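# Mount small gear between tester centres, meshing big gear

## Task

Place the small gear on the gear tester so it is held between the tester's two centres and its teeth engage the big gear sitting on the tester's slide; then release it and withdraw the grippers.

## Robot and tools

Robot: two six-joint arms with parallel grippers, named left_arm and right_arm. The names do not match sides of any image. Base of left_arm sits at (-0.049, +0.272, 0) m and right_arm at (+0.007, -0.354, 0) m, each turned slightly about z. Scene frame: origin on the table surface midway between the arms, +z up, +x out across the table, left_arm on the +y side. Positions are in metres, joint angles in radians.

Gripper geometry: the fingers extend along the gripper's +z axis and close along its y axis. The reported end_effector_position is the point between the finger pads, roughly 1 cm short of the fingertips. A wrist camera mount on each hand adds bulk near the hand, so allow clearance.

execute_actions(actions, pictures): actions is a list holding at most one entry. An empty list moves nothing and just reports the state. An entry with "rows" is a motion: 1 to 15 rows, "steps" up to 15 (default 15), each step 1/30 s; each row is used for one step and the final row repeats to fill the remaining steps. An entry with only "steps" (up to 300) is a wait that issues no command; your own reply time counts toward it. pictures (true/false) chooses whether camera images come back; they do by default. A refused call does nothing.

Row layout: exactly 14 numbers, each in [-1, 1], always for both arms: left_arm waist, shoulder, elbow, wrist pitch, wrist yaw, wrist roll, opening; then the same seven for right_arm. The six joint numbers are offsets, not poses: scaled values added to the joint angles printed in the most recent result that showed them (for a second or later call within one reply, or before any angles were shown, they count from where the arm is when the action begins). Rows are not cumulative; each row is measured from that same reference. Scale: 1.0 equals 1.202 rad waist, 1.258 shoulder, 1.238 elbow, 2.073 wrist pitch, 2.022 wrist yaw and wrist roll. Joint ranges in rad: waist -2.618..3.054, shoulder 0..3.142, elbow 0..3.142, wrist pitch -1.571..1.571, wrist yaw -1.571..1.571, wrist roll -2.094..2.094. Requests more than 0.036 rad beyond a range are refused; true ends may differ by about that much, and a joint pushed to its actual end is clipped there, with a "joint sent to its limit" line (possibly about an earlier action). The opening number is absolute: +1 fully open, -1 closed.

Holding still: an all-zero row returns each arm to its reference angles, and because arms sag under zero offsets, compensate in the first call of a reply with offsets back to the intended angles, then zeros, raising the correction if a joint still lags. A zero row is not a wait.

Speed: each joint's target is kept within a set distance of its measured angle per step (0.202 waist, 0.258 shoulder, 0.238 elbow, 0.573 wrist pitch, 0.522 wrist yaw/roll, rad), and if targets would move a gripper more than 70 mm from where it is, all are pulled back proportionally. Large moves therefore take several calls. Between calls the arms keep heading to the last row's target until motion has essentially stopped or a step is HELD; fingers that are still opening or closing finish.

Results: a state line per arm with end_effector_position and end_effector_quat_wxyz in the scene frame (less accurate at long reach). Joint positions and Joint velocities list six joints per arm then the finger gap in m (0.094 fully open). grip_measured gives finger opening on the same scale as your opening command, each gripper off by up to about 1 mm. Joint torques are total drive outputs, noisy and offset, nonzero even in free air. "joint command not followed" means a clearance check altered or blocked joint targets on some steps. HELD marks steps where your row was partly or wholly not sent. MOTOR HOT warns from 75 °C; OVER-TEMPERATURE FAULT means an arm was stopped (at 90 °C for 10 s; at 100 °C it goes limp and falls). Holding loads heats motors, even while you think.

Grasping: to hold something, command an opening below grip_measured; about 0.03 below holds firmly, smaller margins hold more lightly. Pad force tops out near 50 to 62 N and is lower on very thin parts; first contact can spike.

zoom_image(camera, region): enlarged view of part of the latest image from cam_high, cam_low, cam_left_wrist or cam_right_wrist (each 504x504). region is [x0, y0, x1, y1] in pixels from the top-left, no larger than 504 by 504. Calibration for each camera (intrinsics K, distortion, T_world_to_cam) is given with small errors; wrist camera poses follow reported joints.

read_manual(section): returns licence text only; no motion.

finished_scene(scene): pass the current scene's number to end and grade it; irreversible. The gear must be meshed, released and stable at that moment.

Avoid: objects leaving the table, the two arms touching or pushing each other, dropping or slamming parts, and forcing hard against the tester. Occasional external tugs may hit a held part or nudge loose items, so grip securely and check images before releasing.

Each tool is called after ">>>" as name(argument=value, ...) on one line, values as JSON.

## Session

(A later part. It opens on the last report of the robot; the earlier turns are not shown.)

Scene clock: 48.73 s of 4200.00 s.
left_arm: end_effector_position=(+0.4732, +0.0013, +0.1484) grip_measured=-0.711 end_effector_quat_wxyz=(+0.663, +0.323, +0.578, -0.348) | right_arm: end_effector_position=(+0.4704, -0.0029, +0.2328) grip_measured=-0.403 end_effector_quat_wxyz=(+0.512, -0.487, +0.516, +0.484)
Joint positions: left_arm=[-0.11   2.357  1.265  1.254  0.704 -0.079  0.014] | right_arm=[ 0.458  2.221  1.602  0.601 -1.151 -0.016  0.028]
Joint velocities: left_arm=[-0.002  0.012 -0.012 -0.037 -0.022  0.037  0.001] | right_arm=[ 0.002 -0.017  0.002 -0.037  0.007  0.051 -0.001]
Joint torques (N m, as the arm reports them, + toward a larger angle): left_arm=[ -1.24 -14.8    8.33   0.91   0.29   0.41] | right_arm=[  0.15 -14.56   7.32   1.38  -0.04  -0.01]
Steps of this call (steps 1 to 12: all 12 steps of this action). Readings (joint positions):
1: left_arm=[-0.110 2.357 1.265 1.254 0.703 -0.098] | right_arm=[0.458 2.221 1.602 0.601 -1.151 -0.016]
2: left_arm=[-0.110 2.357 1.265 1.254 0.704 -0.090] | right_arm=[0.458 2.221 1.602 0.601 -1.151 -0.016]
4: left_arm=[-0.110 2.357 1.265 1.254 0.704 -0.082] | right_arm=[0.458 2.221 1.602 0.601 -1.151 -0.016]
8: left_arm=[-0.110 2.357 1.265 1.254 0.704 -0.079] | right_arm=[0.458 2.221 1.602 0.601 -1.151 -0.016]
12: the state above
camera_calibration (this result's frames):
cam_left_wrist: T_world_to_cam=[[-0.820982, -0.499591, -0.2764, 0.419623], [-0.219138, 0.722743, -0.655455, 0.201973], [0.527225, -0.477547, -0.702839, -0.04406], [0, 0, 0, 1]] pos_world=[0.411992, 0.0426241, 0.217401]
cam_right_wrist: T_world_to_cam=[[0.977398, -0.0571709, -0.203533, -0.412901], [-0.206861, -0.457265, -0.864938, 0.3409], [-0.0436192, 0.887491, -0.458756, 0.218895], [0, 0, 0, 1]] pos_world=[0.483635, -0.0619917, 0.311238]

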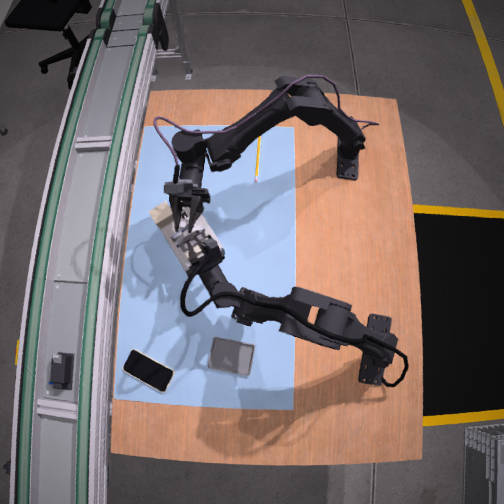

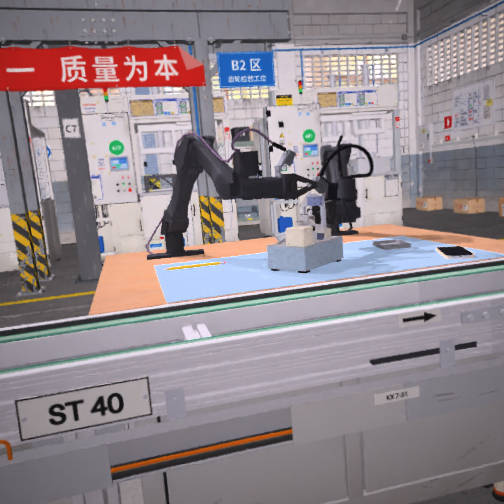

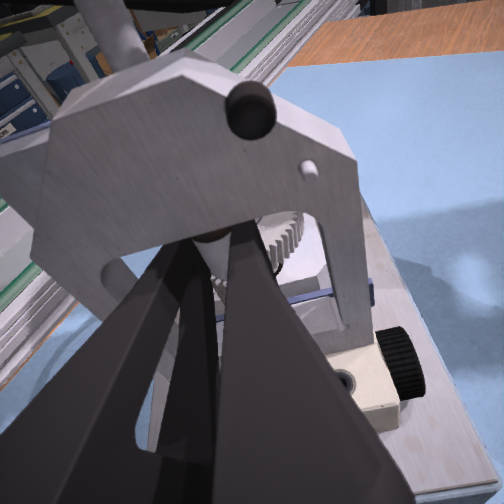

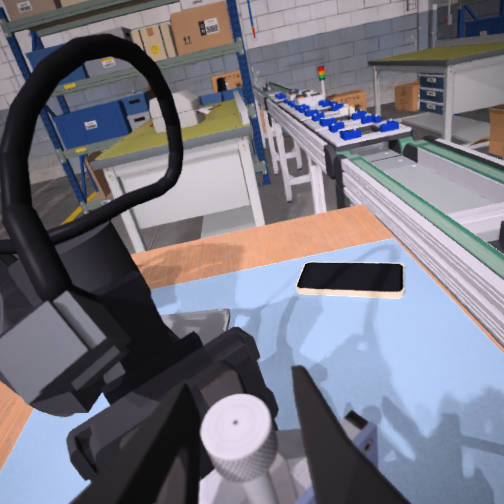

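>>> execute_actions(actions=[{"rows":[[-0.01,-0.005,0.01,-0.01,0,-0.01,-0.78,0,-0.01,0.01,0,0,0,-0.3],[-0.005,-0.005,0.01,0,0,-0.01,-0.76,0,-0.01,0.01,0,0,0,-0.2],[0,-0.005,0.01,0.005,0,-0.01,-0.74,0,-0.01,0.01,0,0,0,-0.2],[0,-0.005,0.01,0.005,0,-0.01,-0.72,0,-0.01,0.01,0,0,0,-0.2],[0,-0.005,0.01,0.005,0,-0.01,-0.7,0,-0.01,0.01,0,0,0,-0.2],[0,-0.005,0.01,0.005,0,-0.01,-0.66,0,-0.01,0.01,0,0,0,-0.2],[0,-0.005,0.01,0.005,0,-0.01,-0.6,0,-0.01,0.01,0,0,0,-0.2],[0,-0.005,0.01,0.005,0,-0.01,-0.48,0,-0.01,0.01,0,0,0,-0.2]],"steps":13}])

>>> zoom_image(camera="cam_low", region=[295,195,330,230])

Scene clock: 50.40 s of 4200.00 s.
left_arm: end_effector_position=(+0.4734, +0.0016, +0.1494) grip_measured=-0.483 end_effector_quat_wxyz=(+0.663, +0.318, +0.579, -0.352) | right_arm: end_effector_position=(+0.4704, -0.0029, +0.2328) grip_measured=-0.203 end_effector_quat_wxyz=(+0.512, -0.487, +0.516, +0.484)
Joint positions: left_arm=[-0.11   2.357  1.265  1.258  0.701 -0.093  0.024] | right_arm=[ 0.458  2.221  1.602  0.601 -1.151 -0.016  0.037]
Joint velocities: left_arm=[-0.002 -0.002 -0.002  0.022 -0.022  0.066 -0.001] | right_arm=[ 0.002 -0.012  0.002 -0.095  0.007  0.007 -0.001]
Joint torques (N m, as the arm reports them, + toward a larger angle): left_arm=[ -0.19 -14.75   7.18   1.49  -0.02  -0.07] | right_arm=[  0.11 -14.54   7.3    1.38  -0.04  -0.01]
Steps of this call (steps 1 to 15: the robot went on to your last target; steps 16 to 37: nothing new was sent; steps 38 to 50: all 13 steps of this action). Readings (joint positions):
38: left_arm=[-0.110 2.357 1.265 1.255 0.703 -0.085] | right_arm=[0.458 2.221 1.602 0.601 -1.151 -0.016]
39: left_arm=[-0.110 2.357 1.265 1.256 0.702 -0.089] | right_arm=[0.458 2.221 1.602 0.601 -1.151 -0.016]
41: left_arm=[-0.110 2.357 1.265 1.258 0.702 -0.093] | right_arm=[0.458 2.221 1.602 0.601 -1.151 -0.016]
45: left_arm=[-0.110 2.357 1.265 1.258 0.701 -0.093] | right_arm=[0.458 2.221 1.602 0.601 -1.151 -0.016]
50: the state above
camera_calibration (this result's frames):
cam_left_wrist: T_world_to_cam=[[-0.822852, -0.50254, -0.265272, 0.419409], [-0.224559, 0.716385, -0.66058, 0.205802], [0.522004, -0.48399, -0.702328, -0.0409399], [0, 0, 0, 1]] pos_world=[0.412697, 0.0435219, 0.218453]
cam_right_wrist: T_world_to_cam=[[0.977398, -0.0571709, -0.203533, -0.412901], [-0.206861, -0.457265, -0.864938, 0.3409], [-0.0436192, 0.887491, -0.458756, 0.218895], [0, 0, 0, 1]] pos_world=[0.483635, -0.0619917, 0.311238]

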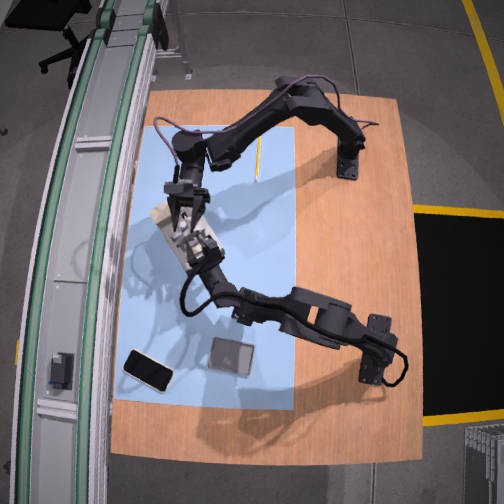

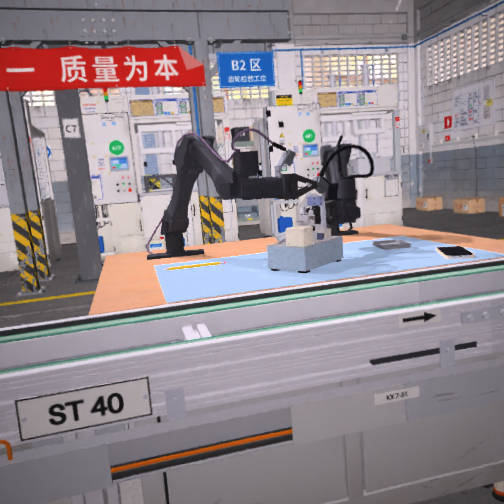

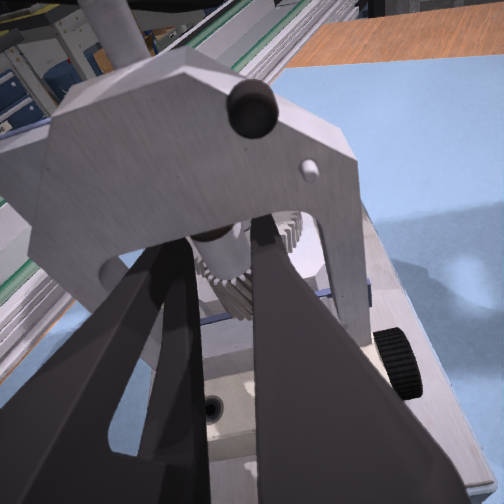

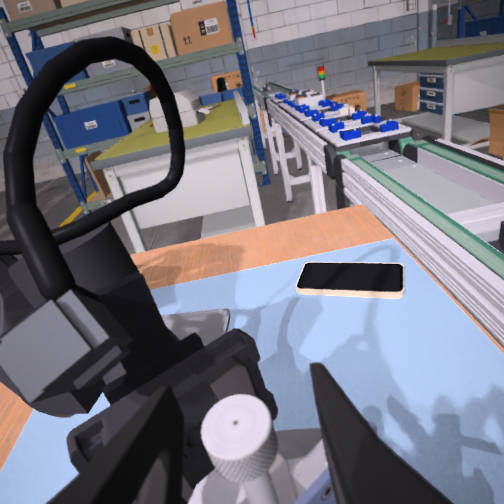

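Region (295, 195, 330, 230) of cam_low's 504x504 image, scaled by 14.400, with more detail than that image has.

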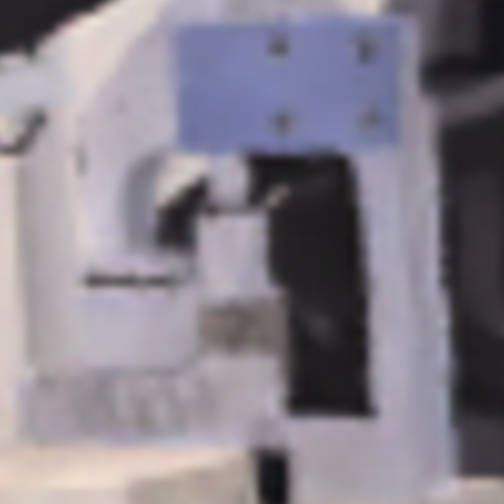

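>>> execute_actions(actions=[{"rows":[[0.008,-0.022,-0.005,0.005,0.004,0,-0.48,0,-0.03,0.01,0,0,0,0],[0.012,-0.03,-0.016,0.005,0.007,0,-0.48,0,-0.04,0.01,0,0,0,0],[0.016,-0.037,-0.027,0.005,0.01,0,-0.48,0,-0.05,0.01,0,0,0,0],[0.02,-0.045,-0.038,0.005,0.013,0,-0.48,0,-0.06,0.01,0,0,0,0],[0.024,-0.052,-0.049,0.005,0.016,0,-0.48,0,-0.07,0.01,0,0,0,0],[0.028,-0.06,-0.06,0.005,0.019,0,-0.48,0,-0.08,0.01,0,0,0,0],[0.033,-0.067,-0.071,0.005,0.022,0,-0.48,0,-0.09,0.01,0,0,0,0],[0.037,-0.075,-0.082,0.005,0.025,0,-0.48,-0.01,-0.1,0.01,0,0,0,0],[0.041,-0.082,-0.093,0.005,0.028,0,-0.48,-0.03,-0.11,0.01,0,0,0,0],[0.045,-0.09,-0.104,0.005,0.031,0,-0.48,-0.05,-0.12,0.01,0,0,0,0],[0.049,-0.097,-0.115,0.005,0.034,0,-0.48,-0.07,-0.13,0.01,0,0,0,0],[0.053,-0.105,-0.126,0.005,0.037,0,-0.48,-0.09,-0.14,0.01,0,0,0,0],[0.057,-0.11,-0.135,0.005,0.04,0,-0.48,-0.11,-0.15,0.01,0,0,0,0]]}])

>>> zoom_image(camera="cam_left_wrist", region=[120,80,340,300])

Scene clock: 52.73 s of 4200.00 s.
left_arm: end_effector_position=(+0.4528, +0.0335, +0.1528) grip_measured=-0.483 end_effector_quat_wxyz=(+0.649, +0.317, +0.595, -0.352) | right_arm: end_effector_position=(+0.4780, -0.0570, +0.3178) grip_measured=-0.003 end_effector_quat_wxyz=(+0.585, -0.484, +0.487, +0.432)
Joint positions: left_arm=[-0.051  2.248  1.115  1.258  0.76  -0.093  0.024] | right_arm=[ 0.359  2.059  1.602  0.599 -1.153 -0.016  0.047]
Joint velocities: left_arm=[ 0.081 -0.081 -0.11  -0.037  0.066  0.007 -0.001] | right_arm=[-0.701 -0.271  0.002  0.11  -0.081 -0.051  0.   ]
Joint torques (N m, as the arm reports them, + toward a larger angle): left_arm=[  0.14 -15.6    4.96   1.53   0.03   0.01] | right_arm=[  0.75 -13.02   7.48   1.26   0.09  -0.01]
Steps of this call (steps 1 to 15: the robot went on to your last target; steps 16 to 55: nothing new was sent; steps 56 to 70: all 15 steps of this action). Readings (joint positions):
56: left_arm=[-0.110 2.357 1.265 1.258 0.701 -0.093] | right_arm=[0.458 2.221 1.602 0.601 -1.151 -0.016]
57: left_arm=[-0.110 2.357 1.265 1.258 0.703 -0.093] | right_arm=[0.458 2.220 1.602 0.601 -1.151 -0.016]
59: left_arm=[-0.108 2.348 1.251 1.258 0.707 -0.093] | right_arm=[0.458 2.212 1.602 0.599 -1.151 -0.016]
63: left_arm=[-0.091 2.310 1.197 1.258 0.725 -0.093] | right_arm=[0.458 2.166 1.602 0.598 -1.151 -0.016]
70: the state above
camera_calibration (this result's frames):
cam_left_wrist: T_world_to_cam=[[-0.831299, -0.499626, -0.243549, 0.419797], [-0.250391, 0.727819, -0.638423, 0.188513], [0.496232, -0.469738, -0.730137, 0.00308104], [0, 0, 0, 1]] pos_world=[0.39465, 0.0739857, 0.224841]
cam_right_wrist: T_world_to_cam=[[0.987537, -0.146348, -0.0578991, -0.462309], [-0.11234, -0.397811, -0.910563, 0.363914], [0.110226, 0.90572, -0.409294, 0.218033], [0, 0, 0, 1]] pos_world=[0.473397, -0.120366, 0.393839]

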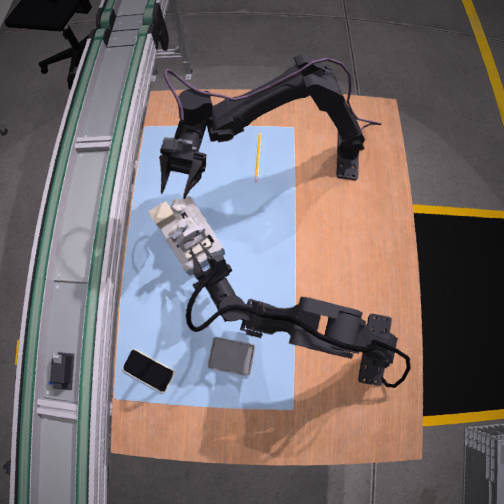

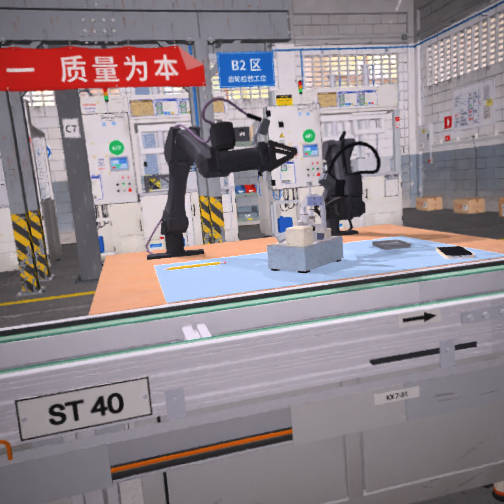

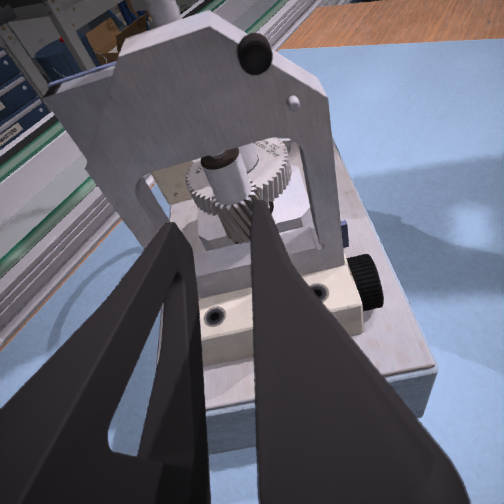

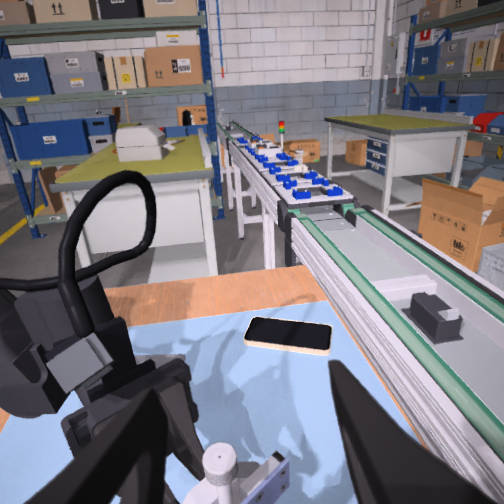

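Region (120, 80, 340, 300) of cam_left_wrist's 504x504 image, scaled by 2.291, with more detail than that image has.

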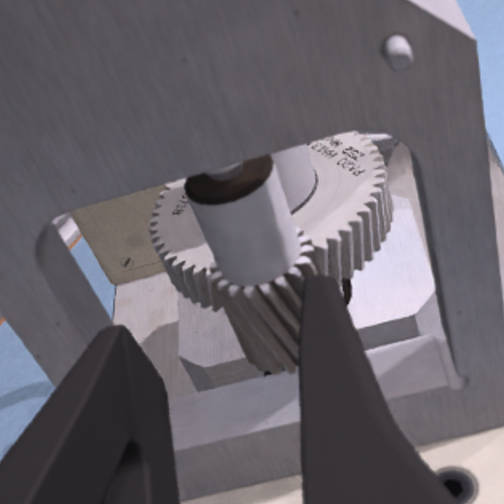

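>>> execute_actions(actions=[{"rows":[[0.02,-0.04,-0.03,0,0.01,0,-0.48,-0.05,-0.04,-0.02,0,0,0,0],[0.04,-0.06,-0.06,0,0.02,0,-0.48,-0.07,-0.06,-0.04,0,0,0,0],[0.06,-0.08,-0.09,0,0.03,0,-0.48,-0.09,-0.08,-0.06,0,0,0,0],[0.08,-0.1,-0.12,0,0.04,0,-0.48,-0.11,-0.1,-0.08,0,0,0,0],[0.1,-0.12,-0.15,0,0.05,0,-0.48,-0.13,-0.12,-0.1,0,0,0,0],[0.125,-0.14,-0.18,0,0.06,0,-0.48,-0.15,-0.14,-0.12,0,0,0,0],[0.15,-0.16,-0.21,0,0.07,0,-0.48,-0.17,-0.16,-0.14,0,0,0,0],[0.175,-0.18,-0.24,0,0.08,0,-0.48,-0.19,-0.18,-0.16,0,0,0,0],[0.2,-0.2,-0.26,0,0.09,0,-0.48,-0.21,-0.2,-0.18,0,0,0,0],[0.225,-0.22,-0.28,0,0.1,0,-0.48,-0.23,-0.22,-0.2,0,0,0,0],[0.25,-0.24,-0.3,0,0.11,0,-0.48,-0.25,-0.24,-0.22,0,0,0,0],[0.27,-0.26,-0.32,0,0.12,0,-0.48,-0.27,-0.26,-0.24,0,0,0,0]]}], pictures=false)

>>> execute_actions(actions=[{"steps":8}])

>>> zoom_image(camera="cam_left_wrist", region=[200,0,420,220])

>>> zoom_image(camera="cam_high", region=[150,190,230,270])

Scene clock: 54.90 s of 4200.00 s.
left_arm: end_effector_position=(+0.3977, +0.1771, +0.1640) grip_measured=-0.483 end_effector_quat_wxyz=(+0.646, +0.266, +0.645, -0.310) | right_arm: end_effector_position=(+0.4755, -0.2259, +0.3524) grip_measured=-0.003 end_effector_quat_wxyz=(+0.655, -0.398, +0.555, +0.322)
Joint positions: left_arm=[ 0.284  1.945  0.735  1.256  0.95  -0.093  0.024] | right_arm=[ 0.017  1.755  1.319  0.598 -1.152 -0.016  0.047]
Joint velocities: left_arm=[ 0.11  -0.168 -0.046 -0.037  0.227  0.051 -0.001] | right_arm=[-0.183 -0.227 -0.002  0.007  0.051 -0.007  0.   ]
Joint torques (N m, as the arm reports them, + toward a larger angle): left_arm=[ -1.29 -11.17   4.4    1.44   0.13   0.02] | right_arm=[  2.51 -10.22   5.6    1.26   0.05  -0.01]
Steps of this call (steps 1 to 30: the robot went on to your last target; steps 31 to 50: nothing new was sent; steps 51 to 65: all 15 steps of this action). Readings (joint positions):
51: left_arm=[-0.047 2.243 1.108 1.258 0.774 -0.093] | right_arm=[0.319 2.045 1.600 0.602 -1.151 -0.016]
52: left_arm=[-0.043 2.233 1.094 1.258 0.776 -0.093] | right_arm=[0.315 2.039 1.589 0.602 -1.151 -0.016]
54: left_arm=[-0.020 2.195 1.036 1.257 0.794 -0.093] | right_arm=[0.296 2.011 1.544 0.601 -1.152 -0.016]
58: left_arm=[0.091 2.089 0.890 1.257 0.851 -0.093] | right_arm=[0.196 1.921 1.440 0.598 -1.154 -0.016]
65: the state above

Scene clock: 55.17 s of 4200.00 s.
left_arm: end_effector_position=(+0.3924, +0.1723, +0.1654) grip_measured=-0.483 end_effector_quat_wxyz=(+0.641, +0.279, +0.639, -0.321) | right_arm: end_effector_position=(+0.4720, -0.2216, +0.3530) grip_measured=-0.003 end_effector_quat_wxyz=(+0.654, -0.401, +0.553, +0.325)
Joint positions: left_arm=[ 0.283  1.941  0.734  1.256  0.986 -0.093  0.024] | right_arm=[ 0.026  1.746  1.31   0.601 -1.152 -0.016  0.047]
Joint velocities: left_arm=[ 0.012 -0.017 -0.012 -0.007  0.11  -0.007  0.   ] | right_arm=[-0.027  0.002 -0.027  0.051  0.081 -0.007 -0.   ]
Joint torques (N m, as the arm reports them, + toward a larger angle): left_arm=[ -0.69 -11.85   4.1    1.39   0.04   0.04] | right_arm=[  0.87 -10.54   6.4    1.28   0.06  -0.02]
Steps of this call (steps 1 to 8: the robot went on to your last target). Readings (joint positions):
1: left_arm=[0.285 1.942 0.734 1.256 0.957 -0.093] | right_arm=[0.015 1.749 1.319 0.599 -1.152 -0.016]
2: left_arm=[0.284 1.941 0.734 1.256 0.964 -0.093] | right_arm=[0.016 1.746 1.319 0.601 -1.152 -0.016]
4: left_arm=[0.283 1.941 0.734 1.256 0.976 -0.093] | right_arm=[0.022 1.746 1.318 0.601 -1.152 -0.016]
8: the state above
camera_calibration (this result's frames):
cam_left_wrist: T_world_to_cam=[[-0.789476, -0.581573, -0.196215, 0.431853], [-0.373676, 0.709028, -0.598035, 0.125295], [0.486923, -0.398813, -0.77708, 0.106658], [0, 0, 0, 1]] pos_world=[0.335823, 0.204854, 0.242549]
cam_right_wrist: T_world_to_cam=[[0.886334, -0.461539, -0.0373318, -0.507853], [-0.215837, -0.340469, -0.915148, 0.392988], [0.409666, 0.819184, -0.401387, 0.218877], [0, 0, 0, 1]] pos_world=[0.445282, -0.279894, 0.428537]

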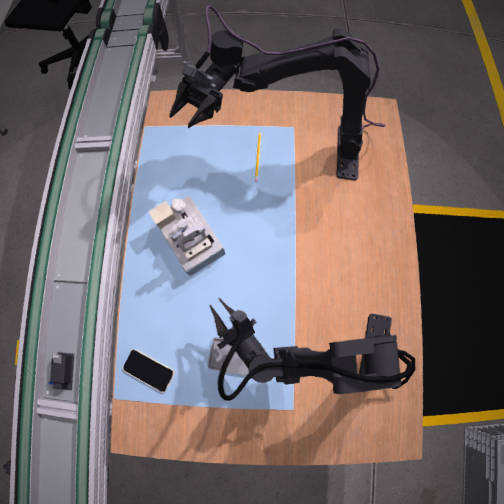

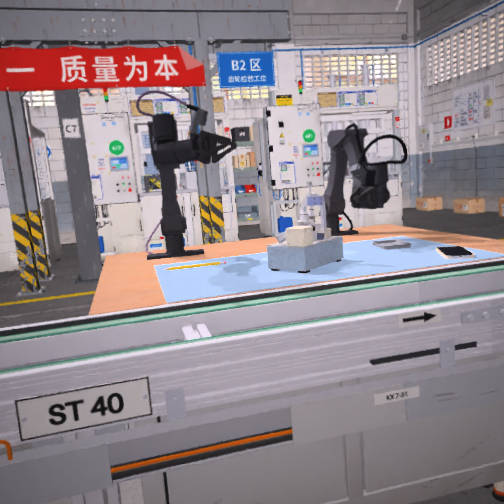

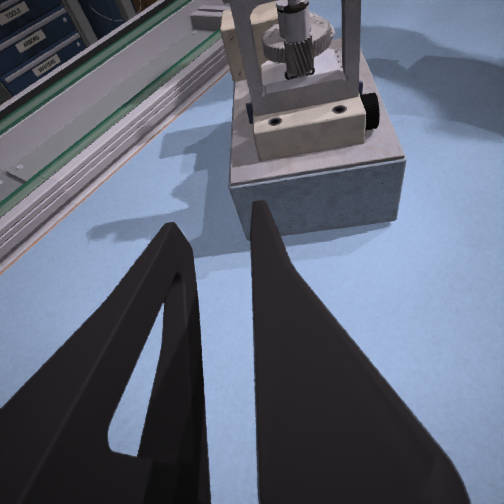

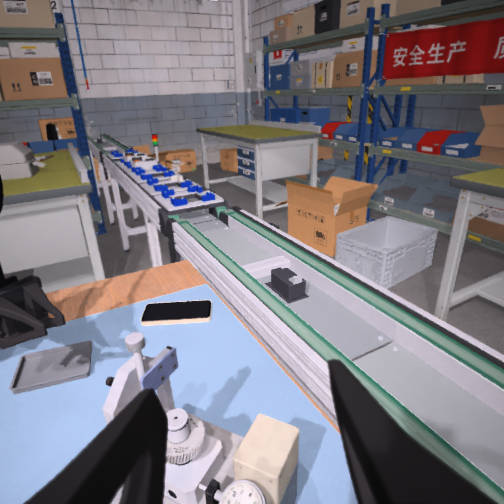

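Region (200, 0, 420, 220) of cam_left_wrist's 504x504 image, scaled by 2.291, with more detail than that image has.

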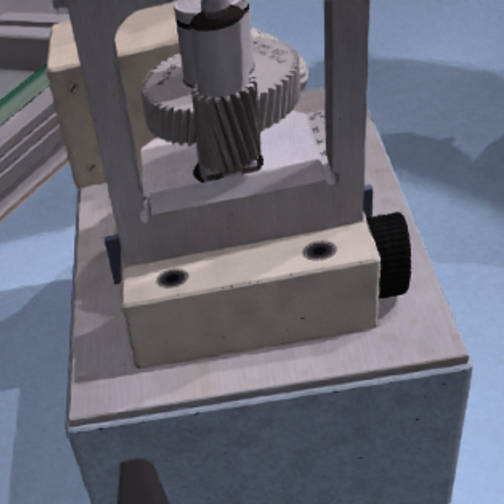

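Region (150, 190, 230, 270) of cam_high's 504x504 image, scaled by 6.300, with more detail than that image has.

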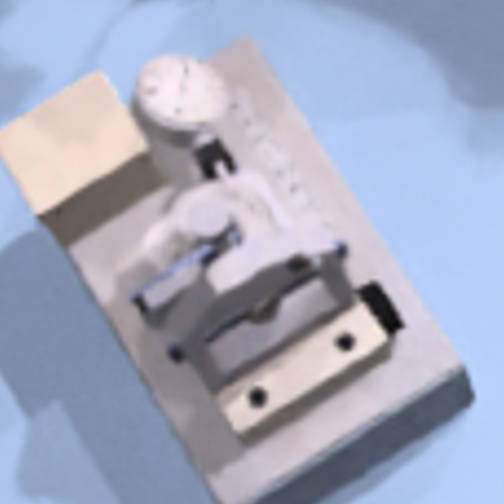

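>>> zoom_image(camera="cam_right_wrist", region=[130,370,260,500])

>>> zoom_image(camera="cam_low", region=[285,170,355,240])

Region (130, 370, 260, 500) of cam_right_wrist's 504x504 image, scaled by 3.877, with more detail than that image has.

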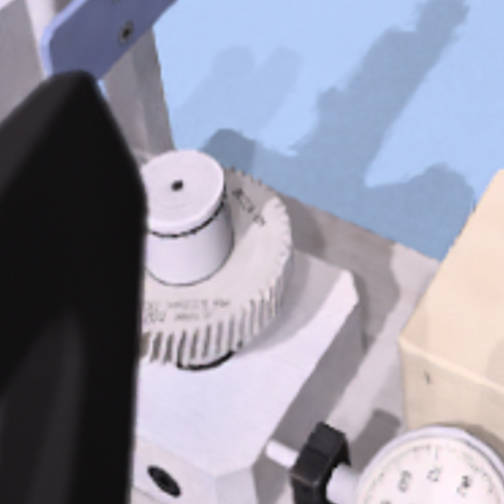

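Region (285, 170, 355, 240) of cam_low's 504x504 image, scaled by 7.200, with more detail than that image has.

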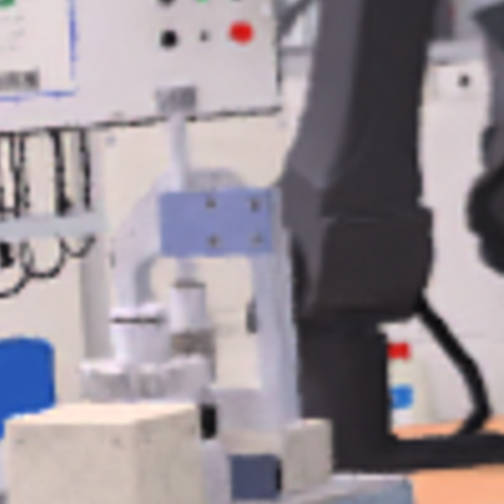

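>>> finished_scene(scene=2)

The scene is finished: the task was done.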